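# Rotate steel cup under dial indicator by 180 degrees

## Task

Rotate the steel cup sitting below the dial indicator by half a revolution on its fixture, then release it so neither gripper holds it.

## Robot and tools

Robot: two arms, left_arm (base near y = +0.33 m) and right_arm (base near y = -0.35 m), both facing +x. Each ends in a two-finger parallel gripper. Positions are printed in one shared scene frame in metres: origin on the table top midway between the bases, +z up, +x out over the table, left_arm on the +y side. The names left and right do not refer to sides of any image.

Gripper frame: fingers extend along the gripper's own +z; they open and close along its y axis. The reported end_effector_position is the point between the finger pads, roughly 1 cm short of the fingertips. A wrist camera mount sits on each hand and can collide with things.

Tool execute_actions. Argument actions is a list holding at most one item. An empty list sends nothing and returns the current state with pictures. An action item is {"rows": [...], "steps": n} with n from 6 to 15 control steps (each 1/30 s; default 15). Each row covers one step; if there are fewer rows than steps, the final row repeats. A wait item is {"steps": n} with n up to 300, counted from the previous result, so time spent replying is included. Optional pictures: true adds camera images to a non-empty call. A rejected call sends nothing.

Row layout (shared by execute_actions and move): one flat list of 14 numbers, each in [-1, 1], always covering both arms even when one stays still: dx, dy, dz, rx, ry, rz, opening for left_arm, then the same seven for right_arm. The first six per arm are an offset, not a pose: they are expressed in that gripper's own axes and measured from the gripper pose shown in the most recent result (before any result in the scene, or for later calls within the same reply, from where the robot is when the call begins). Every row is counted from that same reference, not from the preceding row. Scale: 1.0 equals 0.6 m of translation or 180 degrees of rotation; rx, ry, rz form a single rotation vector. Opening is absolute, not an offset: +1 fully open (0.094 m), -1 closed. All zeros is not a pause: it drives the arm back to the reference pose.

Tool move: target is one 14-number row as above; speed is the path top speed in m/s, 0.002 to 0.5 (default 0.25), with rotation capped at twice that value in rad/s. Both grippers travel straight lines that end at the same moment, lasting 0.5 to 10 s (longer paths stop early at 10 s). Rotation takes the shorter direction. Openings are sent when the move starts. Paths ignore obstacles and the other arm; grippers lag, drift and can overshoot speed, especially near full reach. Faster contact hits harder, and aiming further past a contact presses harder. The result includes pictures, each gripper's distance from its goal, and a move: line: done, off_target, moving, held (a check blocked the final step) or fault, plus limits such as paced (the sent pose was clipped) or held (steps blocked en route, after which the arm may jump fast). If only one arm is named, the other finished fine.

Tool wait: seconds from 0 to 10; sends nothing new. Tool zoom_image: camera (cam_high, cam_low, cam_left_wrist, cam_right_wrist) and region [x0, y0, x1, y1] in pixels of that camera's latest 504x504 image, top-left origin, at most 504 by 504. Tool read_manual only returns licence text. Tool finished_scene takes the current scene number, ends it irreversibly and grades it; the cup must be turned and released and stay that way.

Control details: each step, the commanded pose is clipped to within 70 mm and 16 degrees of the measured pose, then reached by damped inverse kinematics, favouring position over orientation. Results are taken 6 steps before an action ends; those remaining steps run while the next reply is written, and the simulation keeps running during replies. After an action the arm continues only to its last clipped pose, so far targets need several calls; check the printed pose. Arms tend to settle a centimetre or more low; to hold an arm in place, send the correction back to its desired pose in the first call of a reply and zeros afterwards, raising the aim if it still sags. A Hand target line (present when nothing is kept back) shows where the controller is driving each gripper.

Result lines: the state line gives each gripper's position and quat_wxyz (may be inaccurate at long reach); grip_measured is the measured finger opening on the command scale (Joint positions' last number per arm is the opening in metres; readings may be off by about 1 mm). To grasp, command about 0.03 below grip_measured; smaller differences grip more gently. Pad force tops out near 50 to 62 N. pose unreachable means a clearance check altered or blocked that arm's command; HELD marks steps where a row was partly or fully not sent; FAULT and OVER-TEMPERATURE FAULT lines mean an arm stopped. MOTOR HOT warns from 75 °C; holding loads heats motors, and at 90 °C the arm halts and at 100 °C it goes limp and falls.

Joint ranges (rad): waist -2.618 to 3.054, shoulder 0 to 3.142, elbow 0 to 3.142, wrist pitch -1.571 to 1.571, wrist yaw -1.571 to 1.571, wrist roll -2.094 to 2.094. A half turn of the cup likely exceeds one wrist roll range, so plan regrasps.

Avoid: knocking anything off the table, collisions or hard pressing between the arms (may end the scene), dropping or slipping the cup, slamming and excessive pushing. Occasional external tugs on held parts or nudges to loose objects may happen. Smooth, economical motion is preferred.

Each tool is called in YAML: its name, and indented under it one key for each argument.

## Session

execute_actions:
  actions: []

Scene clock: 0.00 s of 4800.00 s.
left_arm: end_effector_position=(+0.5318, +0.5125, +0.1053) grip_measured=+1.000 end_effector_quat_wxyz=(-0.123, +0.259, +0.752, +0.594) | right_arm: end_effector_position=(+0.2975, +0.1357, +0.3212) grip_measured=+1.000 end_effector_quat_wxyz=(-0.009, +0.119, +0.863, +0.491)
Joint positions: left_arm=[ 0.001  2.694  2.381 -0.764 -1.266  1.051  0.094] | right_arm=[ 0.941  2.067  2.251 -0.808 -0.487  1.401  0.094]
Joint velocities: left_arm=[ 0.002  0.042 -0.007  0.007  0.007 -0.022  0.   ] | right_arm=[-0.017 -0.002 -0.002  0.037  0.007 -0.007  0.   ]
Motor temperatures (°C, as the motors report them): left_arm=[21 22 22 21 22 22] | right_arm=[23 24 22 23 21 20]
Hand target (left_arm): +0.533, +0.513, +0.124; -0.111, +0.243, +0.752, +0.603
Hand target (right_arm): +0.296, +0.134, +0.341; +0.005, +0.105, +0.854, +0.510

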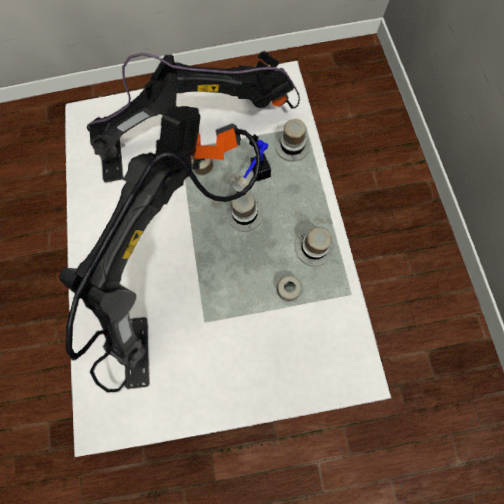

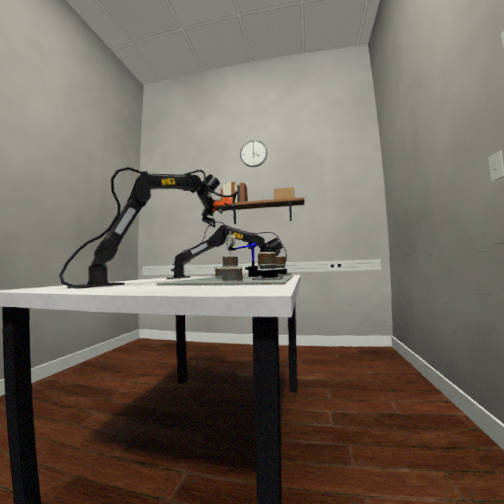

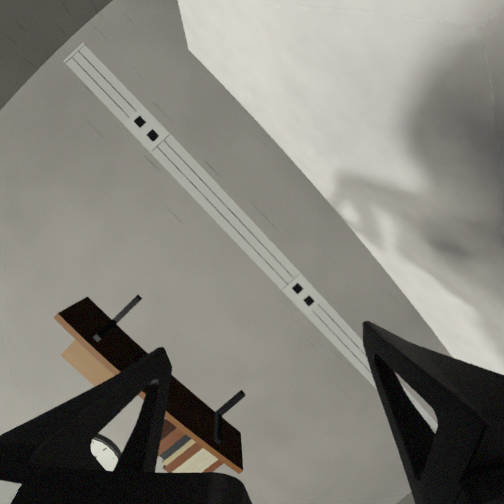

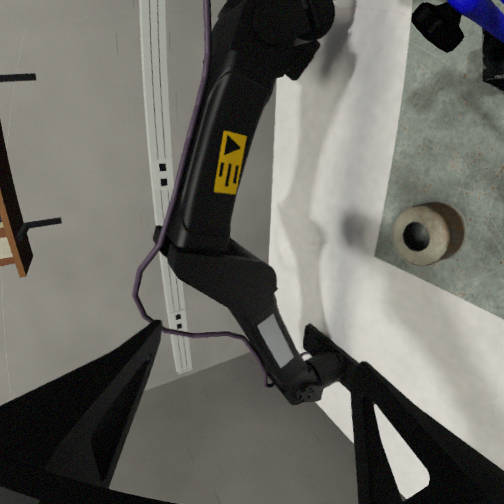

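zoom_image:
  camera: "cam_high"
  region: [170, 100, 370, 320]

zoom_image:
  camera: "cam_low"
  region: [150, 200, 310, 300]

Region (170, 100, 370, 320) of cam_high's 504x504 image, scaled by 2.291, with more detail than that image has; it fills the left 458 columns of this view, and the rest is white.

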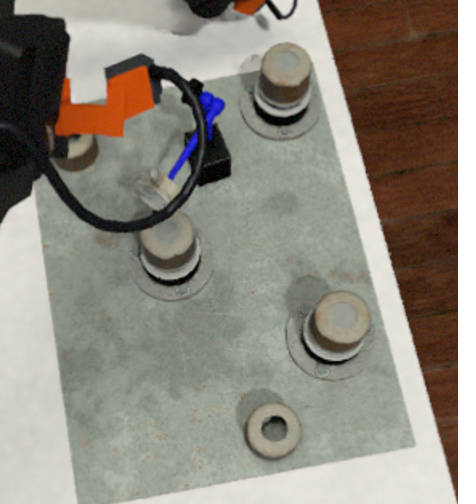

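Region (150, 200, 310, 300) of cam_low's 504x504 image, scaled by 3.150, with more detail than that image has; it fills the top 315 rows of this view, and the rest is white.

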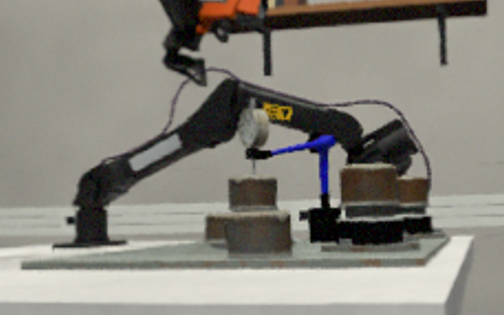

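move:
  target: [0.5587, -0.1287, -0.1205, 0, 0, 0, 1, -0.0651, -0.3507, -0.0059, 0.2230, -0.4246, -0.2866, 1]
  speed: 0.3

Scene clock: 16.47 s of 4800.00 s.
left_arm: end_effector_position=(+0.2050, +0.5136, +0.2199) grip_measured=+1.000 end_effector_quat_wxyz=(-0.123, +0.263, +0.751, +0.593) | right_arm: end_effector_position=(+0.2904, +0.0225, +0.1339) grip_measured=+1.000 end_effector_quat_wxyz=(+0.647, +0.014, +0.762, -0.019)
Joint positions: left_arm=[ 0.038  1.21   0.811 -0.573 -1.241  1.165  0.094] | right_arm=[1.348 2.03  1.139 0.29  1.282 0.57  0.094]
Joint velocities: left_arm=[ 0.007 -0.002 -0.007 -0.051 -0.022 -0.051  0.   ] | right_arm=[-0.007  0.002  0.007  0.066 -0.037 -0.081  0.   ]
Motor temperatures (°C, as the motors report them): left_arm=[21 28 23 22 22 22] | right_arm=[23 28 24 27 21 20]
Hand target (left_arm): +0.200, +0.515, +0.221; -0.124, +0.259, +0.752, +0.593
Hand target (right_arm): +0.287, +0.023, +0.141; +0.655, +0.022, +0.755, -0.015
Off the commanded pose (left_arm): 0.007 m, 0 deg.
Off the commanded pose (right_arm): 0.006 m, 1 deg.
Kept back: nothing.
After step 90, 9.53 s passed at rest.
move: done
camera_calibration (this result's frames):
cam_left_wrist: T_world_to_cam=[[-0.668747, -0.0848439, -0.738633, 0.341331], [-0.72817, -0.1259, 0.673735, 0.110981], [-0.150156, 0.988408, 0.0224145, -0.359006], [0, 0, 0, 1]] pos_world=[0.25517, 0.397777, 0.185394]
cam_right_wrist: T_world_to_cam=[[0.0226715, -0.964394, 0.263498, -0.0116236], [-0.628074, -0.2188, -0.74676, 0.329461], [0.777824, -0.148566, -0.610671, -0.0214763], [0, 0, 0, 1]] pos_world=[0.223894, 0.0576855, 0.235976]

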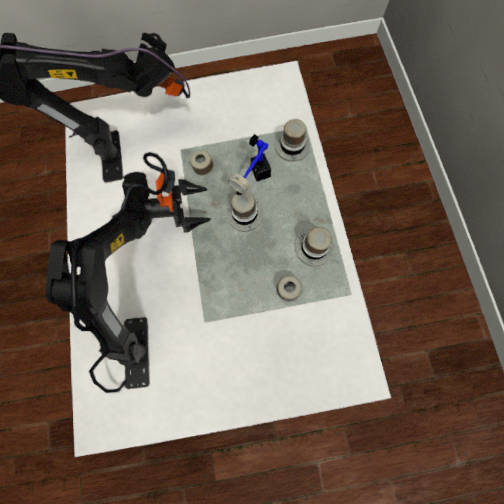

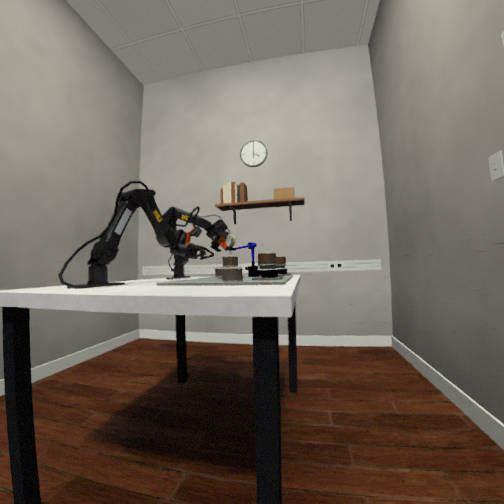

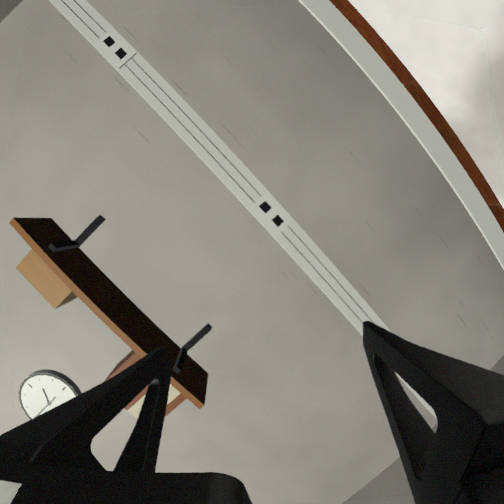

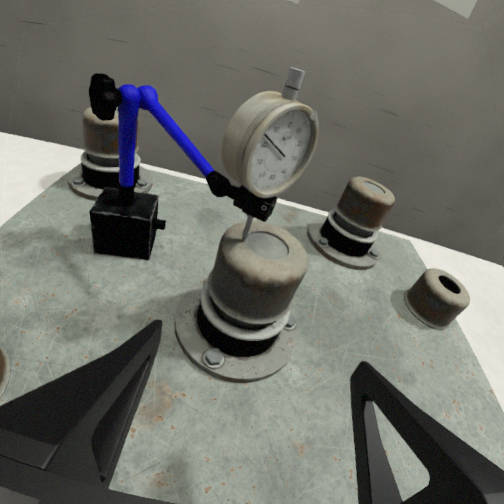

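zoom_image:
  camera: "cam_right_wrist"
  region: [160, 180, 340, 390]

zoom_image:
  camera: "cam_high"
  region: [200, 150, 290, 240]

Region (160, 180, 340, 390) of cam_right_wrist's 504x504 image, scaled by 2.400, with more detail than that image has; it fills the left 432 columns of this view, and the rest is white.

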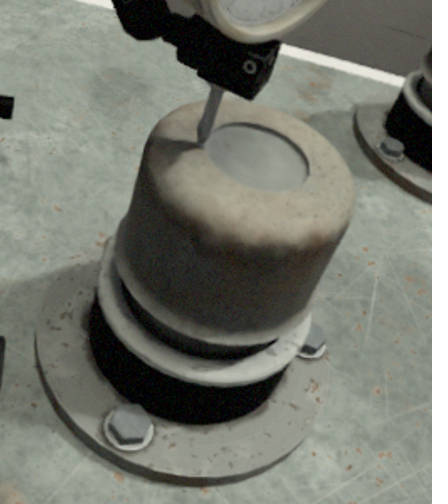

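Region (200, 150, 290, 240) of cam_high's 504x504 image, scaled by 5.600, with more detail than that image has.

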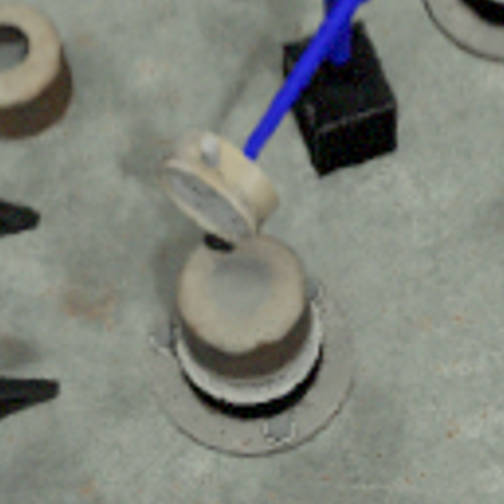

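move:
  target: [0.008, 0.004, -0.0045, 0, 0, 0, 1, 0.0317, 0.0014, 0.1870, 0, -0.0128, 0.0034, 1]
  speed: 0.12

Scene clock: 21.53 s of 4800.00 s.
left_arm: end_effector_position=(+0.2022, +0.5134, +0.2178) grip_measured=+1.000 end_effector_quat_wxyz=(-0.132, +0.271, +0.750, +0.588) | right_arm: end_effector_position=(+0.3922, +0.0130, +0.0815) grip_measured=+1.000 end_effector_quat_wxyz=(+0.651, +0.005, +0.758, -0.032)
Joint positions: left_arm=[ 0.038  1.21   0.811 -0.6   -1.239  1.165  0.094] | right_arm=[1.113 2.285 1.207 0.754 1.082 0.245 0.094]
Joint velocities: left_arm=[ 0.007 -0.007 -0.012 -0.11  -0.066 -0.037  0.   ] | right_arm=[-0.012  0.002 -0.002  0.051 -0.007 -0.037  0.   ]
Motor temperatures (°C, as the motors report them): left_arm=[21 27 23 22 22 22] | right_arm=[23 28 24 27 21 20]
Hand target (left_arm): +0.202, +0.513, +0.225; -0.123, +0.263, +0.751, +0.593
Hand target (right_arm): +0.398, +0.018, +0.095; +0.661, +0.019, +0.750, -0.017
Off the commanded pose (left_arm): 0.007 m, 2 deg.
Off the commanded pose (right_arm): 0.017 m, 3 deg.
Kept back: nothing.
After step 90, 0.53 s passed at rest.
move: off_target (right_arm)
camera_calibration (this result's frames):
cam_left_wrist: T_world_to_cam=[[-0.688488, -0.0863402, -0.72009, 0.338622], [-0.709839, -0.123355, 0.693478, 0.10107], [-0.148702, 0.988599, 0.0236409, -0.359785], [0, 0, 0, 1]] pos_world=[0.25138, 0.397388, 0.182254]
cam_right_wrist: T_world_to_cam=[[0.0168644, -0.955605, 0.294169, -0.0095962], [-0.621188, -0.240555, -0.745828, 0.349653], [0.78348, -0.170156, -0.597667, -0.13707], [0, 0, 0, 1]] pos_world=[0.324754, 0.0516172, 0.181682]

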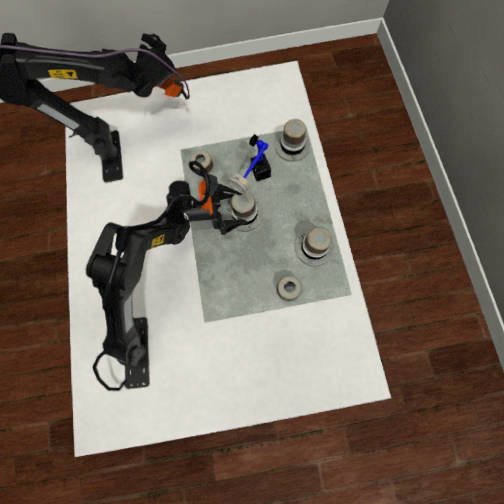

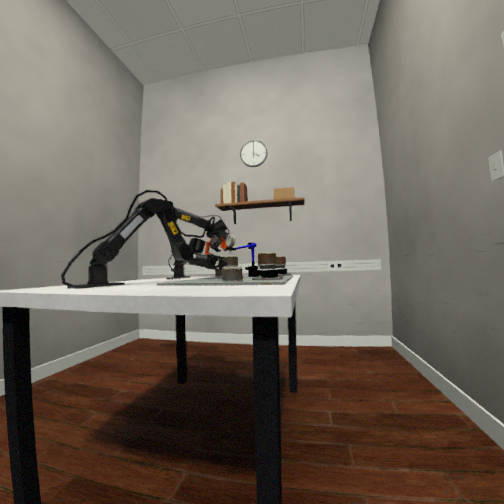

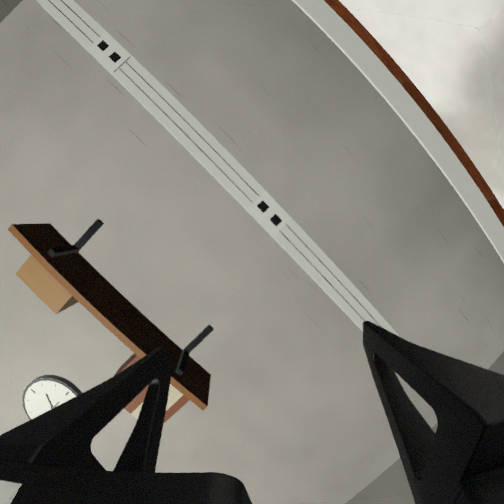

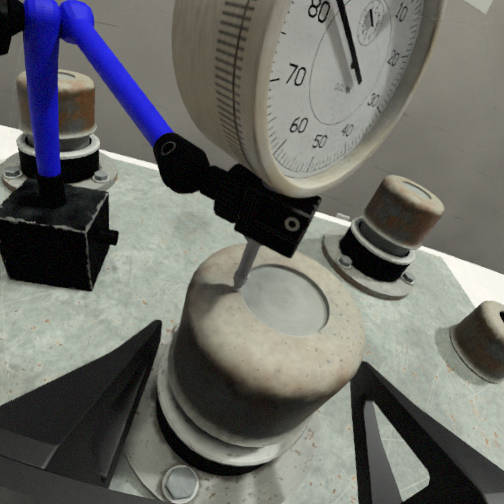

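zoom_image:
  camera: "cam_high"
  region: [190, 160, 280, 250]

zoom_image:
  camera: "cam_right_wrist"
  region: [110, 220, 410, 504]

zoom_image:
  camera: "cam_low"
  region: [180, 225, 270, 290]

Region (190, 160, 280, 250) of cam_high's 504x504 image, scaled by 5.600, with more detail than that image has.

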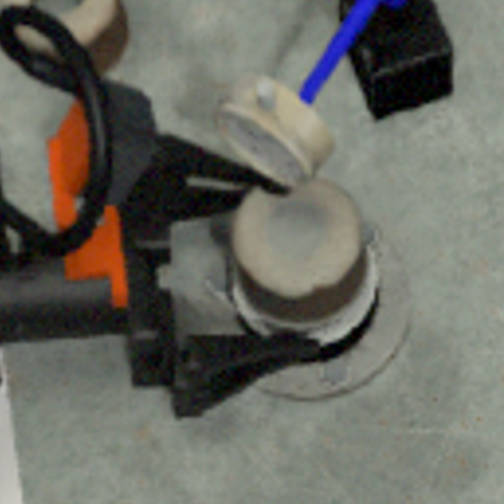

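Region (110, 220, 410, 504) of cam_right_wrist's 504x504 image, scaled by 1.680, with more detail than that image has; it fills the top 477 rows of this view, and the rest is white.

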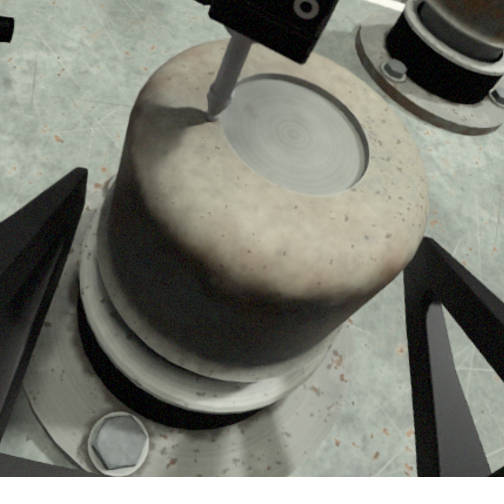

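Region (180, 225, 270, 290) of cam_low's 504x504 image, scaled by 5.600, with more detail than that image has.

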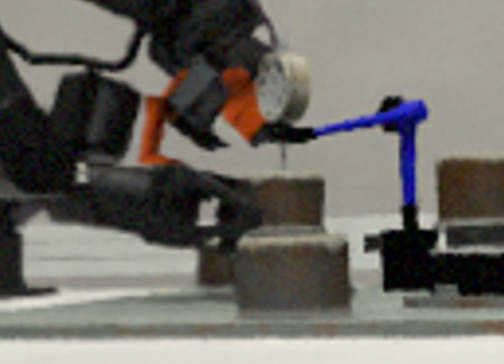

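move:
  target: [0.0057, 0.0097, -0.0031, -0.0029, -0.0005, -0.0078, 1, -0.0353, 0.0164, 0.0170, 0, -0.008, 0.022, 1]
  speed: 0.08

Scene clock: 26.07 s of 4800.00 s.
left_arm: end_effector_position=(+0.2023, +0.5133, +0.2176) grip_measured=+1.000 end_effector_quat_wxyz=(-0.132, +0.272, +0.751, +0.588) | right_arm: end_effector_position=(+0.3978, +0.0233, +0.0929) grip_measured=+1.000 end_effector_quat_wxyz=(+0.658, +0.016, +0.752, -0.018)
Joint positions: left_arm=[ 0.038  1.21   0.811 -0.6   -1.238  1.165  0.094] | right_arm=[1.113 2.294 1.257 0.752 1.078 0.246 0.094]
Joint velocities: left_arm=[-0.012  0.002  0.002 -0.022 -0.007  0.037  0.   ] | right_arm=[-0.002  0.002 -0.002  0.007 -0.037  0.037  0.   ]
Motor temperatures (°C, as the motors report them): left_arm=[21 26 23 22 22 22] | right_arm=[23 29 24 27 21 20]
Hand target (left_arm): +0.202, +0.513, +0.225; -0.123, +0.263, +0.751, +0.593
Hand target (right_arm): +0.406, +0.023, +0.100; +0.661, +0.031, +0.749, -0.010
Off the commanded pose (left_arm): 0.007 m, 2 deg.
Off the commanded pose (right_arm): 0.011 m, 2 deg.
Kept back: nothing.
After step 90, 0.77 s passed at rest.
move: off_target (right_arm)
camera_calibration (this result's frames):
cam_left_wrist: T_world_to_cam=[[-0.688502, -0.0866058, -0.720045, 0.338704], [-0.709954, -0.122249, 0.693556, 0.100691], [-0.148091, 0.988714, 0.0226827, -0.35968], [0, 0, 0, 1]] pos_world=[0.251419, 0.397263, 0.182206]
cam_right_wrist: T_world_to_cam=[[0.0151251, -0.965255, 0.260871, 0.000871342], [-0.606256, -0.216326, -0.765282, 0.359428], [0.795126, -0.146579, -0.588463, -0.138936], [0, 0, 0, 1]] pos_world=[0.328364, 0.0582295, 0.193078]

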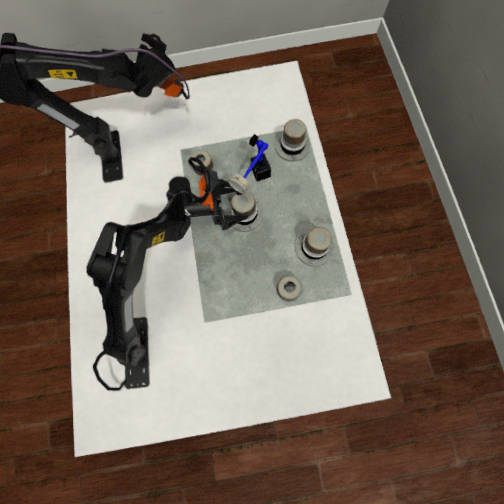

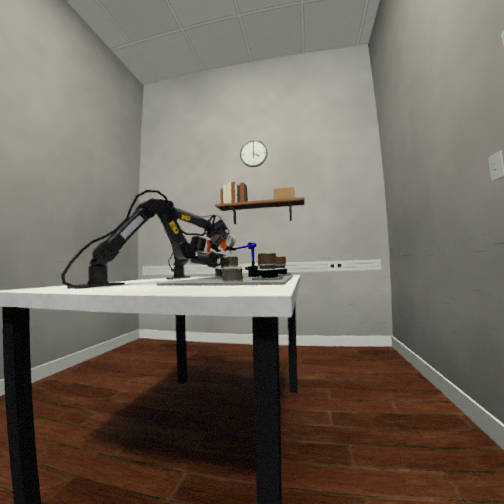

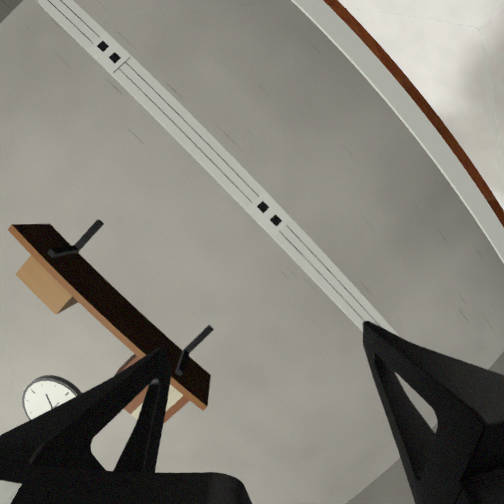

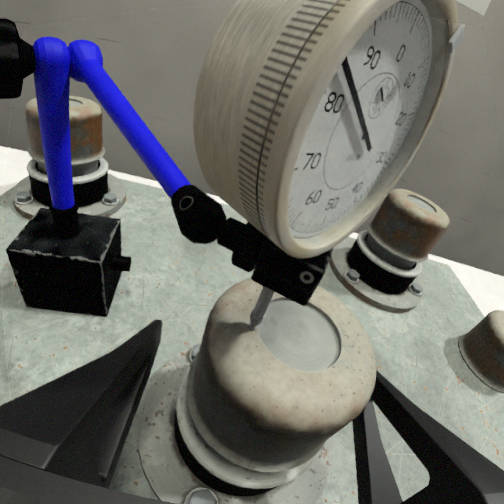

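zoom_image:
  camera: "cam_high"
  region: [200, 165, 280, 245]

zoom_image:
  camera: "cam_right_wrist"
  region: [130, 260, 410, 504]

Region (200, 165, 280, 245) of cam_high's 504x504 image, scaled by 6.300, with more detail than that image has.

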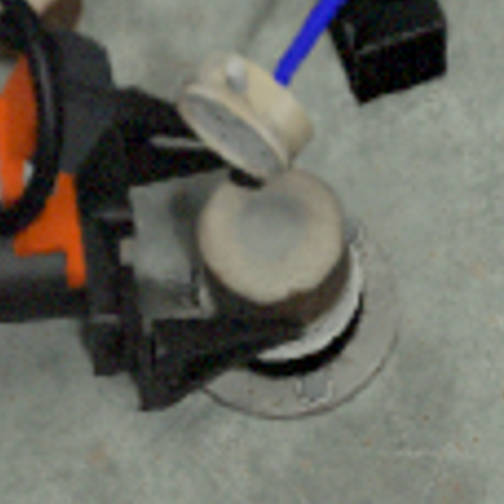

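Region (130, 260, 410, 504) of cam_right_wrist's 504x504 image, scaled by 1.800, with more detail than that image has; it fills the top 439 rows of this view, and the rest is white.

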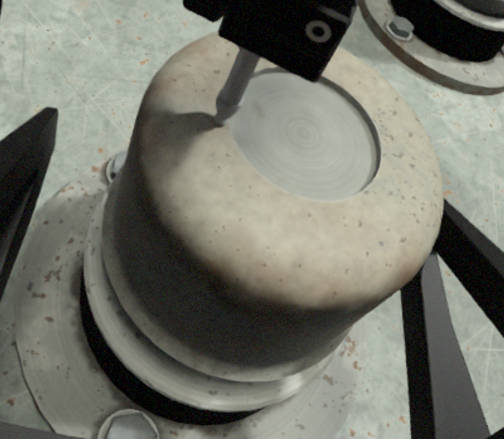

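execute_actions:
  actions:
    - {"rows": [[0.0057,0.0097,-0.0031,-0.0029,-0.0005,-0.0078,1,-0.0074,-0.008,0.0166,0.0025,-0.0024,0.0106,0.85],[0.0057,0.0097,-0.0031,-0.0029,-0.0005,-0.0078,1,-0.0074,-0.008,0.0166,0.0025,-0.0024,0.0106,0.78],[0.0057,0.0097,-0.0031,-0.0029,-0.0005,-0.0078,1,-0.0074,-0.008,0.0166,0.0025,-0.0024,0.0106,0.72],[0.0057,0.0097,-0.0031,-0.0029,-0.0005,-0.0078,1,-0.0074,-0.008,0.0166,0.0025,-0.0024,0.0106,0.67],[0.0057,0.0097,-0.0031,-0.0029,-0.0005,-0.0078,1,-0.0074,-0.008,0.0166,0.0025,-0.0024,0.0106,0.63],[0.0057,0.0097,-0.0031,-0.0029,-0.0005,-0.0078,1,-0.0074,-0.008,0.0166,0.0025,-0.0024,0.0106,0.60],[0.0057,0.0097,-0.0031,-0.0029,-0.0005,-0.0078,1,-0.0074,-0.008,0.0166,0.0025,-0.0024,0.0106,0.58],[0.0057,0.0097,-0.0031,-0.0029,-0.0005,-0.0078,1,-0.0074,-0.008,0.0166,0.0025,-0.0024,0.0106,0.56],[0.0057,0.0097,-0.0031,-0.0029,-0.0005,-0.0078,1,-0.0074,-0.008,0.0166,0.0025,-0.0024,0.0106,0.54],[0.0057,0.0097,-0.0031,-0.0029,-0.0005,-0.0078,1,-0.0074,-0.008,0.0166,0.0025,-0.0024,0.0106,0.52],[0.0057,0.0097,-0.0031,-0.0029,-0.0005,-0.0078,1,-0.0074,-0.008,0.0166,0.0025,-0.0024,0.0106,0.50],[0.0057,0.0097,-0.0031,-0.0029,-0.0005,-0.0078,1,-0.0074,-0.008,0.0166,0.0025,-0.0024,0.0106,0.48],[0.0057,0.0097,-0.0031,-0.0029,-0.0005,-0.0078,1,-0.0074,-0.008,0.0166,0.0025,-0.0024,0.0106,0.46],[0.0057,0.0097,-0.0031,-0.0029,-0.0005,-0.0078,1,-0.0074,-0.008,0.0166,0.0025,-0.0024,0.0106,0.45],[0.0057,0.0097,-0.0031,-0.0029,-0.0005,-0.0078,1,-0.0074,-0.008,0.0166,0.0025,-0.0024,0.0106,0.44]], "steps": 15}

wait:
  seconds: 0.3

Scene clock: 30.57 s of 4800.00 s.
left_arm: end_effector_position=(+0.2024, +0.5133, +0.2176) grip_measured=+1.000 end_effector_quat_wxyz=(-0.132, +0.272, +0.751, +0.588) | right_arm: end_effector_position=(+0.4038, +0.0176, +0.0925) grip_measured=+0.551 end_effector_quat_wxyz=(+0.658, +0.020, +0.753, -0.022)
Joint positions: left_arm=[ 0.038  1.21   0.811 -0.6   -1.238  1.165  0.094] | right_arm=[1.097 2.294 1.257 0.751 1.074 0.246 0.073]
Joint velocities: left_arm=[-0.002  0.007  0.002  0.007 -0.037  0.037  0.   ] | right_arm=[-0.012  0.002 -0.002 -0.022  0.037 -0.051 -0.018]
Motor temperatures (°C, as the motors report them): left_arm=[21 26 23 22 22 22] | right_arm=[23 29 24 27 21 20]
Steps of this call (steps 1 to 90: nothing new was sent; then 1.20 s passed at rest; steps 91 to 99: the first 9 steps of this action). Readings (end_effector_position):
91: left_arm (+0.2023, +0.5133, +0.2176) | right_arm (+0.3981, +0.0233, +0.0927)
92: left_arm (+0.2023, +0.5133, +0.2176) | right_arm (+0.3986, +0.0231, +0.0926)
94: left_arm (+0.2024, +0.5133, +0.2176) | right_arm (+0.4005, +0.0212, +0.0926)
98: left_arm (+0.2024, +0.5133, +0.2176) | right_arm (+0.4036, +0.0180, +0.0925)
99: the state above

Scene clock: 31.07 s of 4800.00 s.
left_arm: end_effector_position=(+0.2024, +0.5133, +0.2176) grip_measured=+1.000 end_effector_quat_wxyz=(-0.132, +0.272, +0.751, +0.588) | right_arm: end_effector_position=(+0.4041, +0.0168, +0.0927) grip_measured=+0.473 end_effector_quat_wxyz=(+0.658, +0.022, +0.753, -0.023)
Joint positions: left_arm=[ 0.038  1.21   0.811 -0.6   -1.238  1.165  0.094] | right_arm=[1.096 2.294 1.257 0.751 1.076 0.247 0.069]
Joint velocities: left_arm=[ 0.022 -0.007 -0.002  0.037 -0.051  0.022  0.   ] | right_arm=[-0.012 -0.002  0.012  0.037 -0.022  0.051 -0.001]
Motor temperatures (°C, as the motors report them): left_arm=[21 25 23 22 22 22] | right_arm=[23 29 24 27 21 20]
Hand target (left_arm): +0.203, +0.513, +0.224; -0.123, +0.264, +0.751, +0.592
Hand target (right_arm): +0.408, +0.018, +0.096; +0.661, +0.031, +0.750, -0.010
Off the commanded pose (left_arm): 0.007 m, 2 deg.
Off the commanded pose (right_arm): 0.005 m, 2 deg.
Kept back: nothing.
Steps of this call (steps 1 to 6: the last 6 steps of your previous action; steps 7 to 15: nothing new was sent). Readings (end_effector_position):
1: left_arm (+0.2024, +0.5133, +0.2176) | right_arm (+0.4038, +0.0174, +0.0926)
2: left_arm (+0.2024, +0.5133, +0.2176) | right_arm (+0.4041, +0.0168, +0.0927)
4: left_arm (+0.2024, +0.5133, +0.2176) | right_arm (+0.4041, +0.0168, +0.0927)
8: left_arm (+0.2024, +0.5133, +0.2176) | right_arm (+0.4041, +0.0168, +0.0927)
15: the state above
camera_calibration (this result's frames):
cam_left_wrist: T_world_to_cam=[[-0.688506, -0.0866944, -0.72003, 0.338731], [-0.709992, -0.121881, 0.693582, 0.100564], [-0.147887, 0.988751, 0.0223632, -0.359644], [0, 0, 0, 1]] pos_world=[0.251431, 0.397221, 0.18219]
cam_right_wrist: T_world_to_cam=[[0.000376985, -0.96557, 0.260143, 0.000553973], [-0.61013, -0.206334, -0.764962, 0.363062], [0.792301, -0.158433, -0.589201, -0.143624], [0, 0, 0, 1]] pos_world=[0.335308, 0.0526922, 0.192961]

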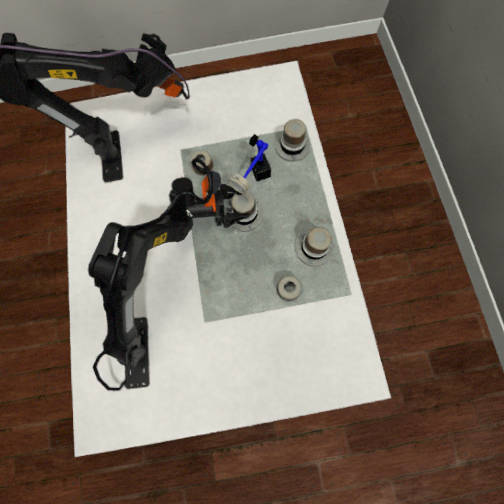

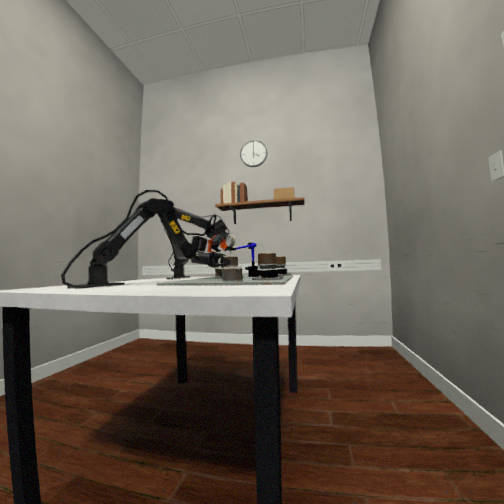

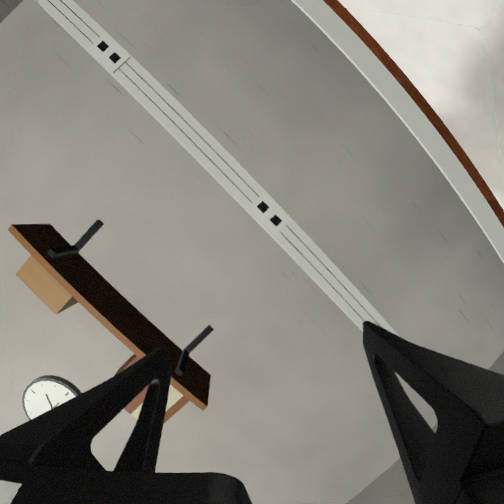

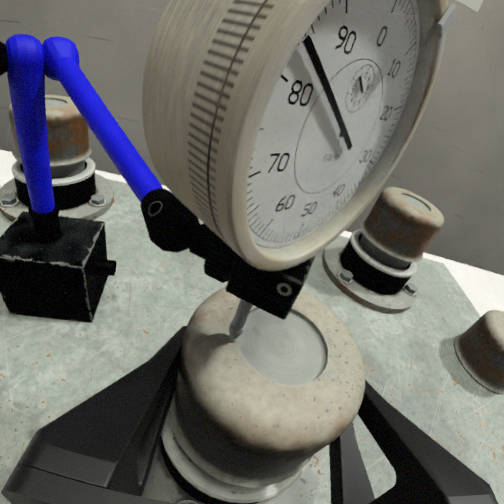

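zoom_image:
  camera: "cam_right_wrist"
  region: [150, 270, 400, 504]

zoom_image:
  camera: "cam_high"
  region: [200, 165, 280, 245]

Region (150, 270, 400, 504) of cam_right_wrist's 504x504 image, scaled by 2.016, with more detail than that image has; it fills the top 472 rows of this view, and the rest is white.

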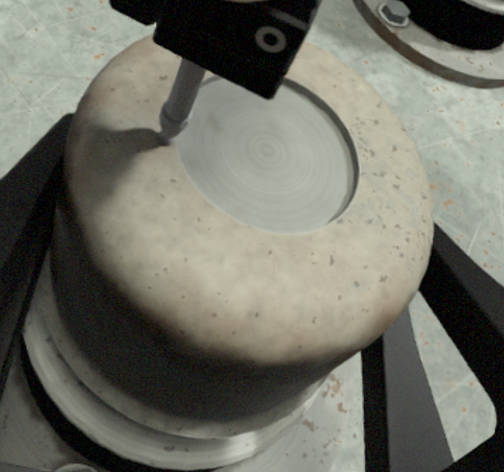

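Region (200, 165, 280, 245) of cam_high's 504x504 image, scaled by 6.300, with more detail than that image has.

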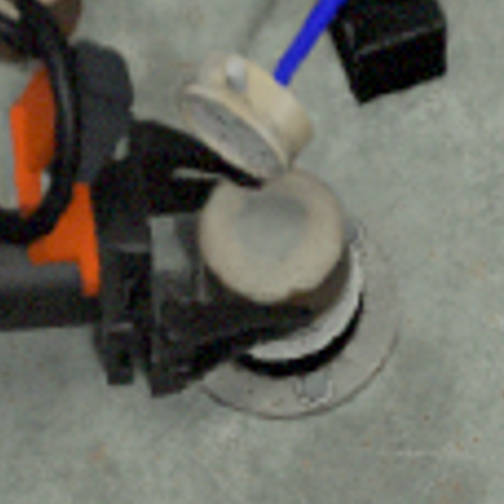

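move:
  target: [0.0057, 0.0097, -0.0031, -0.0029, -0.0005, -0.0078, 1, -0.0012, 0.0075, -0.0079, -0.5055, -0.0154, -0.0702, 0.44]
  speed: 0.25

Scene clock: 38.60 s of 4800.00 s.
left_arm: end_effector_position=(+0.2025, +0.5132, +0.2173) grip_measured=+1.000 end_effector_quat_wxyz=(-0.131, +0.272, +0.751, +0.587) | right_arm: end_effector_position=(+0.4021, +0.0233, +0.0912) grip_measured=+0.472 end_effector_quat_wxyz=(-0.492, +0.524, -0.531, -0.448)
Joint positions: left_arm=[ 0.038  1.21   0.811 -0.6   -1.236  1.165  0.094] | right_arm=[ 0.528  2.309  1.235  0.847 -1.045 -0.237  0.069]
Joint velocities: left_arm=[-0.007 -0.007  0.012  0.022  0.051 -0.007  0.   ] | right_arm=[-0.002  0.002  0.032 -0.066 -0.022 -0.081 -0.001]
Motor temperatures (°C, as the motors report them): left_arm=[21 25 24 23 22 22] | right_arm=[23 29 24 28 21 20]
Hand target (left_arm): +0.202, +0.513, +0.224; -0.123, +0.264, +0.751, +0.592
Hand target (right_arm): +0.403, +0.023, +0.093; +0.487, -0.528, +0.528, +0.453
Off the commanded pose (left_arm): 0.007 m, 2 deg.
Off the commanded pose (right_arm): 0.004 m, 1 deg.
Kept back: nothing.
After step 90, 0.83 s passed at rest.
move: done
camera_calibration (this result's frames):
cam_left_wrist: T_world_to_cam=[[-0.688529, -0.0871369, -0.719955, 0.338867], [-0.710181, -0.120037, 0.69371, 0.0999312], [-0.146869, 0.988938, 0.020766, -0.359466], [0, 0, 0, 1]] pos_world=[0.251495, 0.397013, 0.18211]
cam_right_wrist: T_world_to_cam=[[0.95576, 0.00882852, 0.294016, -0.402707], [0.241862, -0.592465, -0.768432, 0.0288043], [0.16741, 0.805548, -0.568389, 0.0850363], [0, 0, 0, 1]] pos_world=[0.363689, -0.04788, 0.18887]

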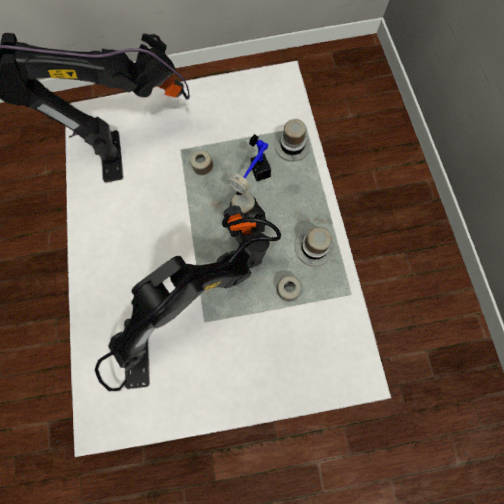

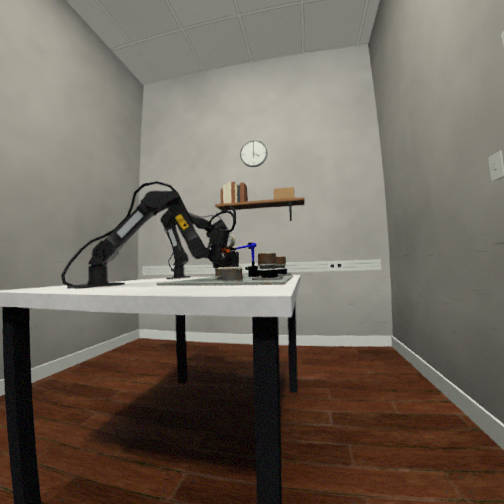

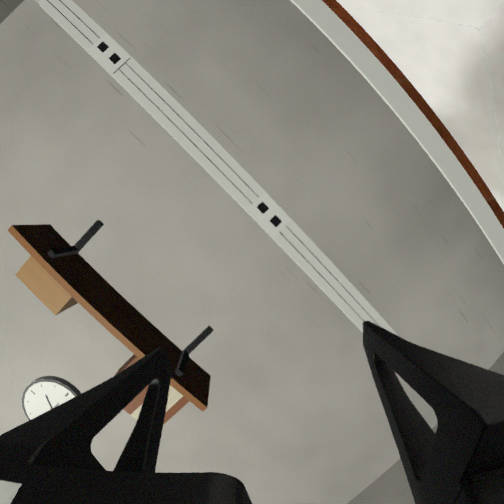

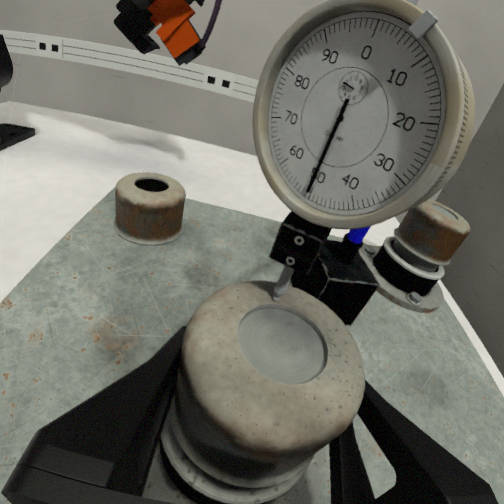

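zoom_image:
  camera: "cam_right_wrist"
  region: [150, 270, 400, 504]

Region (150, 270, 400, 504) of cam_right_wrist's 504x504 image, scaled by 2.016, with more detail than that image has; it fills the top 472 rows of this view, and the rest is white.

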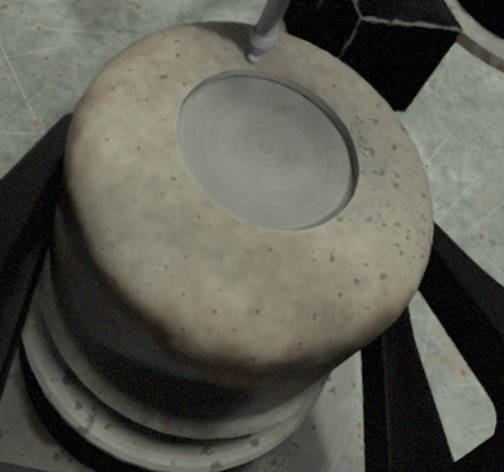

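move:
  target: [0.0057, 0.0097, -0.0031, -0.0029, -0.0005, -0.0078, 1, -0.0152, -0.0026, -0.0106, 0.4994, 0.0077, 0.0736, 1]
  speed: 0.3

Scene clock: 47.10 s of 4800.00 s.
left_arm: end_effector_position=(+0.2027, +0.5131, +0.2170) grip_measured=+1.000 end_effector_quat_wxyz=(-0.130, +0.273, +0.751, +0.587) | right_arm: end_effector_position=(+0.3996, +0.0109, +0.0918) grip_measured=+1.000 end_effector_quat_wxyz=(+0.657, +0.016, +0.753, -0.023)
Joint positions: left_arm=[ 0.038  1.21   0.811 -0.6   -1.234  1.165  0.094] | right_arm=[1.096 2.272 1.213 0.773 1.069 0.239 0.094]
Joint velocities: left_arm=[ 0.007 -0.002 -0.007 -0.051 -0.022 -0.037  0.   ] | right_arm=[-0.012 -0.002  0.007 -0.007  0.081 -0.007  0.   ]
Motor temperatures (°C, as the motors report them): left_arm=[21 24 24 23 22 22] | right_arm=[23 30 24 28 21 20]
Hand target (left_arm): +0.203, +0.513, +0.224; -0.122, +0.264, +0.752, +0.592
Hand target (right_arm): +0.399, +0.016, +0.102; +0.663, +0.031, +0.748, -0.012
Off the commanded pose (left_arm): 0.007 m, 2 deg.
Off the commanded pose (right_arm): 0.012 m, 2 deg.
Kept back: nothing.
After step 90, 2.10 s passed at rest.
move: off_target (right_arm)
camera_calibration (this result's frames):
cam_left_wrist: T_world_to_cam=[[-0.688552, -0.0875792, -0.719879, 0.339003], [-0.710368, -0.118193, 0.693835, 0.0992987], [-0.14585, 0.989121, 0.0191686, -0.359287], [0, 0, 0, 1]] pos_world=[0.251558, 0.396805, 0.182031]
cam_right_wrist: T_world_to_cam=[[0.00955777, -0.96357, 0.267287, -0.00923093], [-0.610482, -0.217326, -0.76163, 0.358382], [0.791972, -0.155894, -0.590319, -0.141291], [0, 0, 0, 1]] pos_world=[0.330772, 0.0469645, 0.192015]

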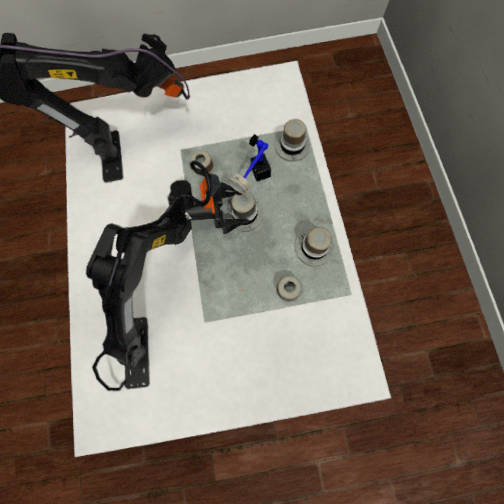

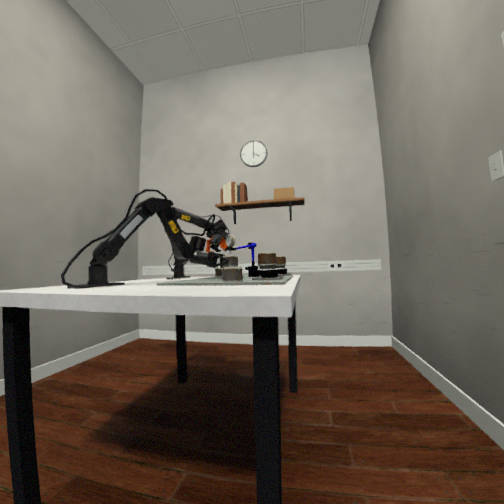

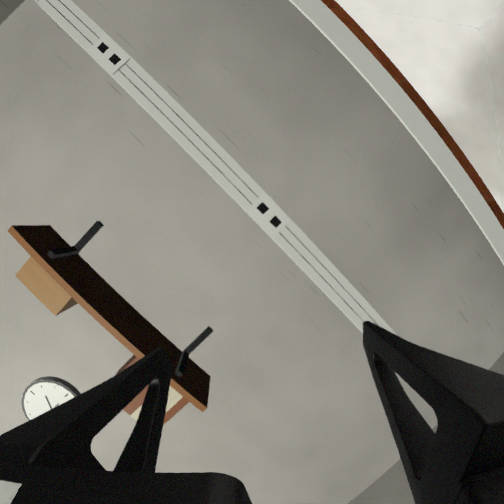

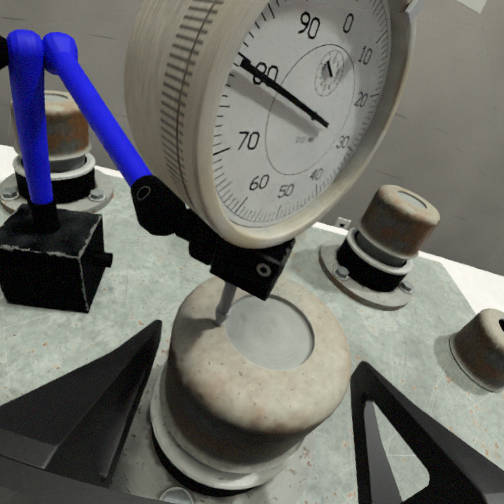

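zoom_image:
  camera: "cam_right_wrist"
  region: [130, 260, 380, 494]

Region (130, 260, 380, 494) of cam_right_wrist's 504x504 image, scaled by 2.016, with more detail than that image has; it fills the top 472 rows of this view, and the rest is white.

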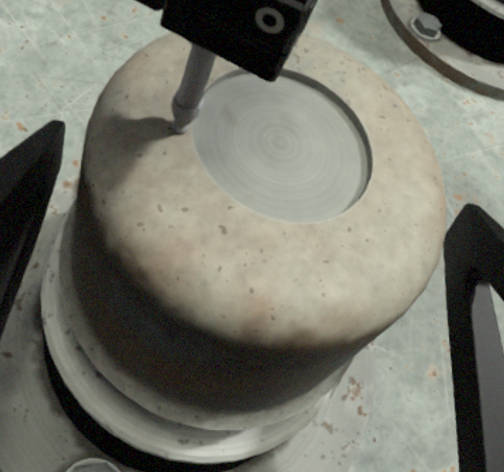

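execute_actions:
  actions:
    - {"rows": [[0.007,0.0097,-0.0035,-0.0029,-0.0005,-0.0078,1,-0.0159,0.021,0.0007,0.001,-0.0046,0.0119,0.92],[0.007,0.0097,-0.0035,-0.0029,-0.0005,-0.0078,1,-0.0159,0.021,0.0007,0.001,-0.0046,0.0119,0.86],[0.007,0.0097,-0.0035,-0.0029,-0.0005,-0.0078,1,-0.0159,0.021,0.0007,0.001,-0.0046,0.0119,0.80],[0.007,0.0097,-0.0035,-0.0029,-0.0005,-0.0078,1,-0.0159,0.021,0.0007,0.001,-0.0046,0.0119,0.75],[0.007,0.0097,-0.0035,-0.0029,-0.0005,-0.0078,1,-0.0159,0.021,0.0007,0.001,-0.0046,0.0119,0.70],[0.007,0.0097,-0.0035,-0.0029,-0.0005,-0.0078,1,-0.0159,0.021,0.0007,0.001,-0.0046,0.0119,0.66],[0.007,0.0097,-0.0035,-0.0029,-0.0005,-0.0078,1,-0.0159,0.021,0.0007,0.001,-0.0046,0.0119,0.62],[0.007,0.0097,-0.0035,-0.0029,-0.0005,-0.0078,1,-0.0159,0.021,0.0007,0.001,-0.0046,0.0119,0.58],[0.007,0.0097,-0.0035,-0.0029,-0.0005,-0.0078,1,-0.0159,0.021,0.0007,0.001,-0.0046,0.0119,0.55],[0.007,0.0097,-0.0035,-0.0029,-0.0005,-0.0078,1,-0.0159,0.021,0.0007,0.001,-0.0046,0.0119,0.52],[0.007,0.0097,-0.0035,-0.0029,-0.0005,-0.0078,1,-0.0159,0.021,0.0007,0.001,-0.0046,0.0119,0.50],[0.007,0.0097,-0.0035,-0.0029,-0.0005,-0.0078,1,-0.0159,0.021,0.0007,0.001,-0.0046,0.0119,0.48],[0.007,0.0097,-0.0035,-0.0029,-0.0005,-0.0078,1,-0.0159,0.021,0.0007,0.001,-0.0046,0.0119,0.46],[0.007,0.0097,-0.0035,-0.0029,-0.0005,-0.0078,1,-0.0159,0.021,0.0007,0.001,-0.0046,0.0119,0.45],[0.007,0.0097,-0.0035,-0.0029,-0.0005,-0.0078,1,-0.0159,0.021,0.0007,0.001,-0.0046,0.0119,0.44]], "steps": 15}

wait:
  seconds: 0.2

Scene clock: 50.37 s of 4800.00 s.
left_arm: end_effector_position=(+0.2028, +0.5131, +0.2170) grip_measured=+1.000 end_effector_quat_wxyz=(-0.130, +0.273, +0.751, +0.586) | right_arm: end_effector_position=(+0.4033, +0.0165, +0.0923) grip_measured=+0.566 end_effector_quat_wxyz=(+0.658, +0.019, +0.753, -0.022)
Joint positions: left_arm=[ 0.038  1.21   0.811 -0.6   -1.234  1.165  0.094] | right_arm=[1.096 2.291 1.249 0.759 1.072 0.243 0.074]
Joint velocities: left_arm=[-0.017  0.012  0.007 -0.037  0.022 -0.007  0.   ] | right_arm=[-0.012 -0.017 -0.002 -0.022  0.022 -0.081 -0.03 ]
Motor temperatures (°C, as the motors report them): left_arm=[21 24 24 23 22 22] | right_arm=[23 30 24 28 21 20]
Steps of this call (steps 1 to 89: nothing new was sent; steps 90 to 98: the first 9 steps of this action). Readings (end_effector_position):
90: left_arm (+0.2028, +0.5131, +0.2170) | right_arm (+0.4000, +0.0112, +0.0917)
91: left_arm (+0.2028, +0.5131, +0.2170) | right_arm (+0.4012, +0.0130, +0.0920)
93: left_arm (+0.2028, +0.5131, +0.2170) | right_arm (+0.4028, +0.0157, +0.0927)
97: left_arm (+0.2028, +0.5131, +0.2170) | right_arm (+0.4033, +0.0165, +0.0925)
98: the state above

Scene clock: 50.77 s of 4800.00 s.
left_arm: end_effector_position=(+0.2028, +0.5131, +0.2170) grip_measured=+1.000 end_effector_quat_wxyz=(-0.130, +0.273, +0.751, +0.586) | right_arm: end_effector_position=(+0.4032, +0.0159, +0.0922) grip_measured=+0.473 end_effector_quat_wxyz=(+0.658, +0.020, +0.753, -0.023)
Joint positions: left_arm=[ 0.038  1.21   0.811 -0.6   -1.234  1.165  0.094] | right_arm=[1.096 2.291 1.249 0.757 1.075 0.245 0.069]
Joint velocities: left_arm=[-0.007 -0.002  0.002 -0.037 -0.007  0.022  0.   ] | right_arm=[-0.007  0.002 -0.002  0.051  0.007 -0.081 -0.001]
Motor temperatures (°C, as the motors report them): left_arm=[21 24 24 23 22 22] | right_arm=[23 30 24 28 21 20]
Hand target (left_arm): +0.202, +0.513, +0.224; -0.121, +0.264, +0.752, +0.591
Hand target (right_arm): +0.402, +0.023, +0.101; +0.663, +0.031, +0.748, -0.011
Off the commanded pose (left_arm): 0.008 m, 2 deg.
Off the commanded pose (right_arm): 0.012 m, 2 deg.
Kept back: nothing.
Steps of this call (steps 1 to 6: the last 6 steps of your previous action; steps 7 to 12: nothing new was sent). Readings (end_effector_position):
1: left_arm (+0.2028, +0.5131, +0.2170) | right_arm (+0.4032, +0.0165, +0.0922)
2: left_arm (+0.2028, +0.5131, +0.2170) | right_arm (+0.4032, +0.0161, +0.0922)
4: left_arm (+0.2028, +0.5131, +0.2170) | right_arm (+0.4032, +0.0160, +0.0922)
8: left_arm (+0.2028, +0.5131, +0.2170) | right_arm (+0.4032, +0.0159, +0.0922)
12: the state above
camera_calibration (this result's frames):
cam_left_wrist: T_world_to_cam=[[-0.688557, -0.0876677, -0.719864, 0.33903], [-0.710406, -0.117824, 0.69386, 0.0991722], [-0.145646, 0.989157, 0.0188491, -0.359251], [0, 0, 0, 1]] pos_world=[0.25157, 0.396763, 0.182015]
cam_right_wrist: T_world_to_cam=[[0.00248054, -0.965218, 0.261435, -0.00111401], [-0.609916, -0.208639, -0.764508, 0.36188], [0.792462, -0.157557, -0.589219, -0.143415], [0, 0, 0, 1]] pos_world=[0.33437, 0.0518311, 0.192449]

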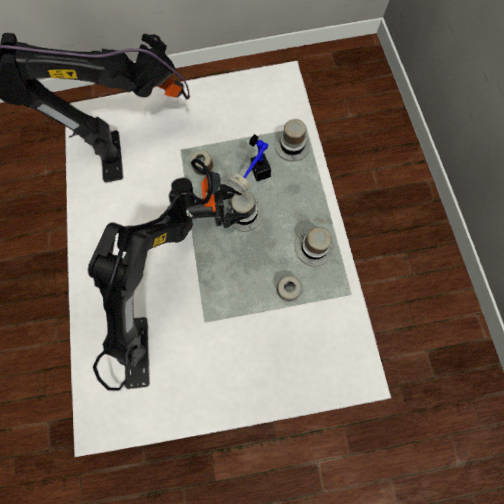

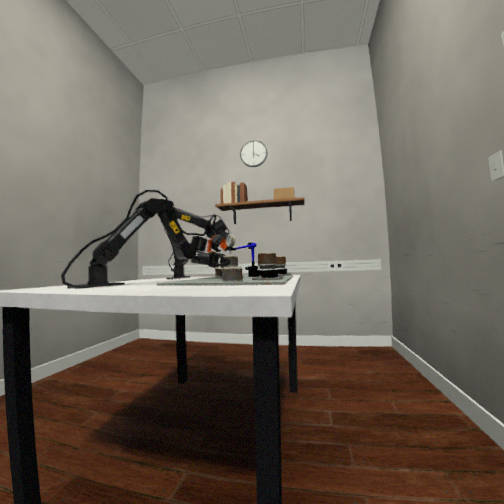

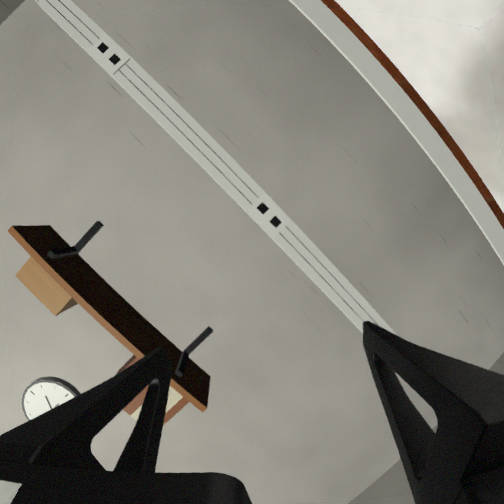

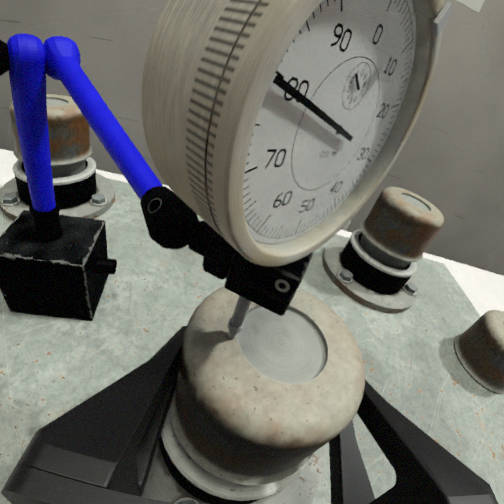

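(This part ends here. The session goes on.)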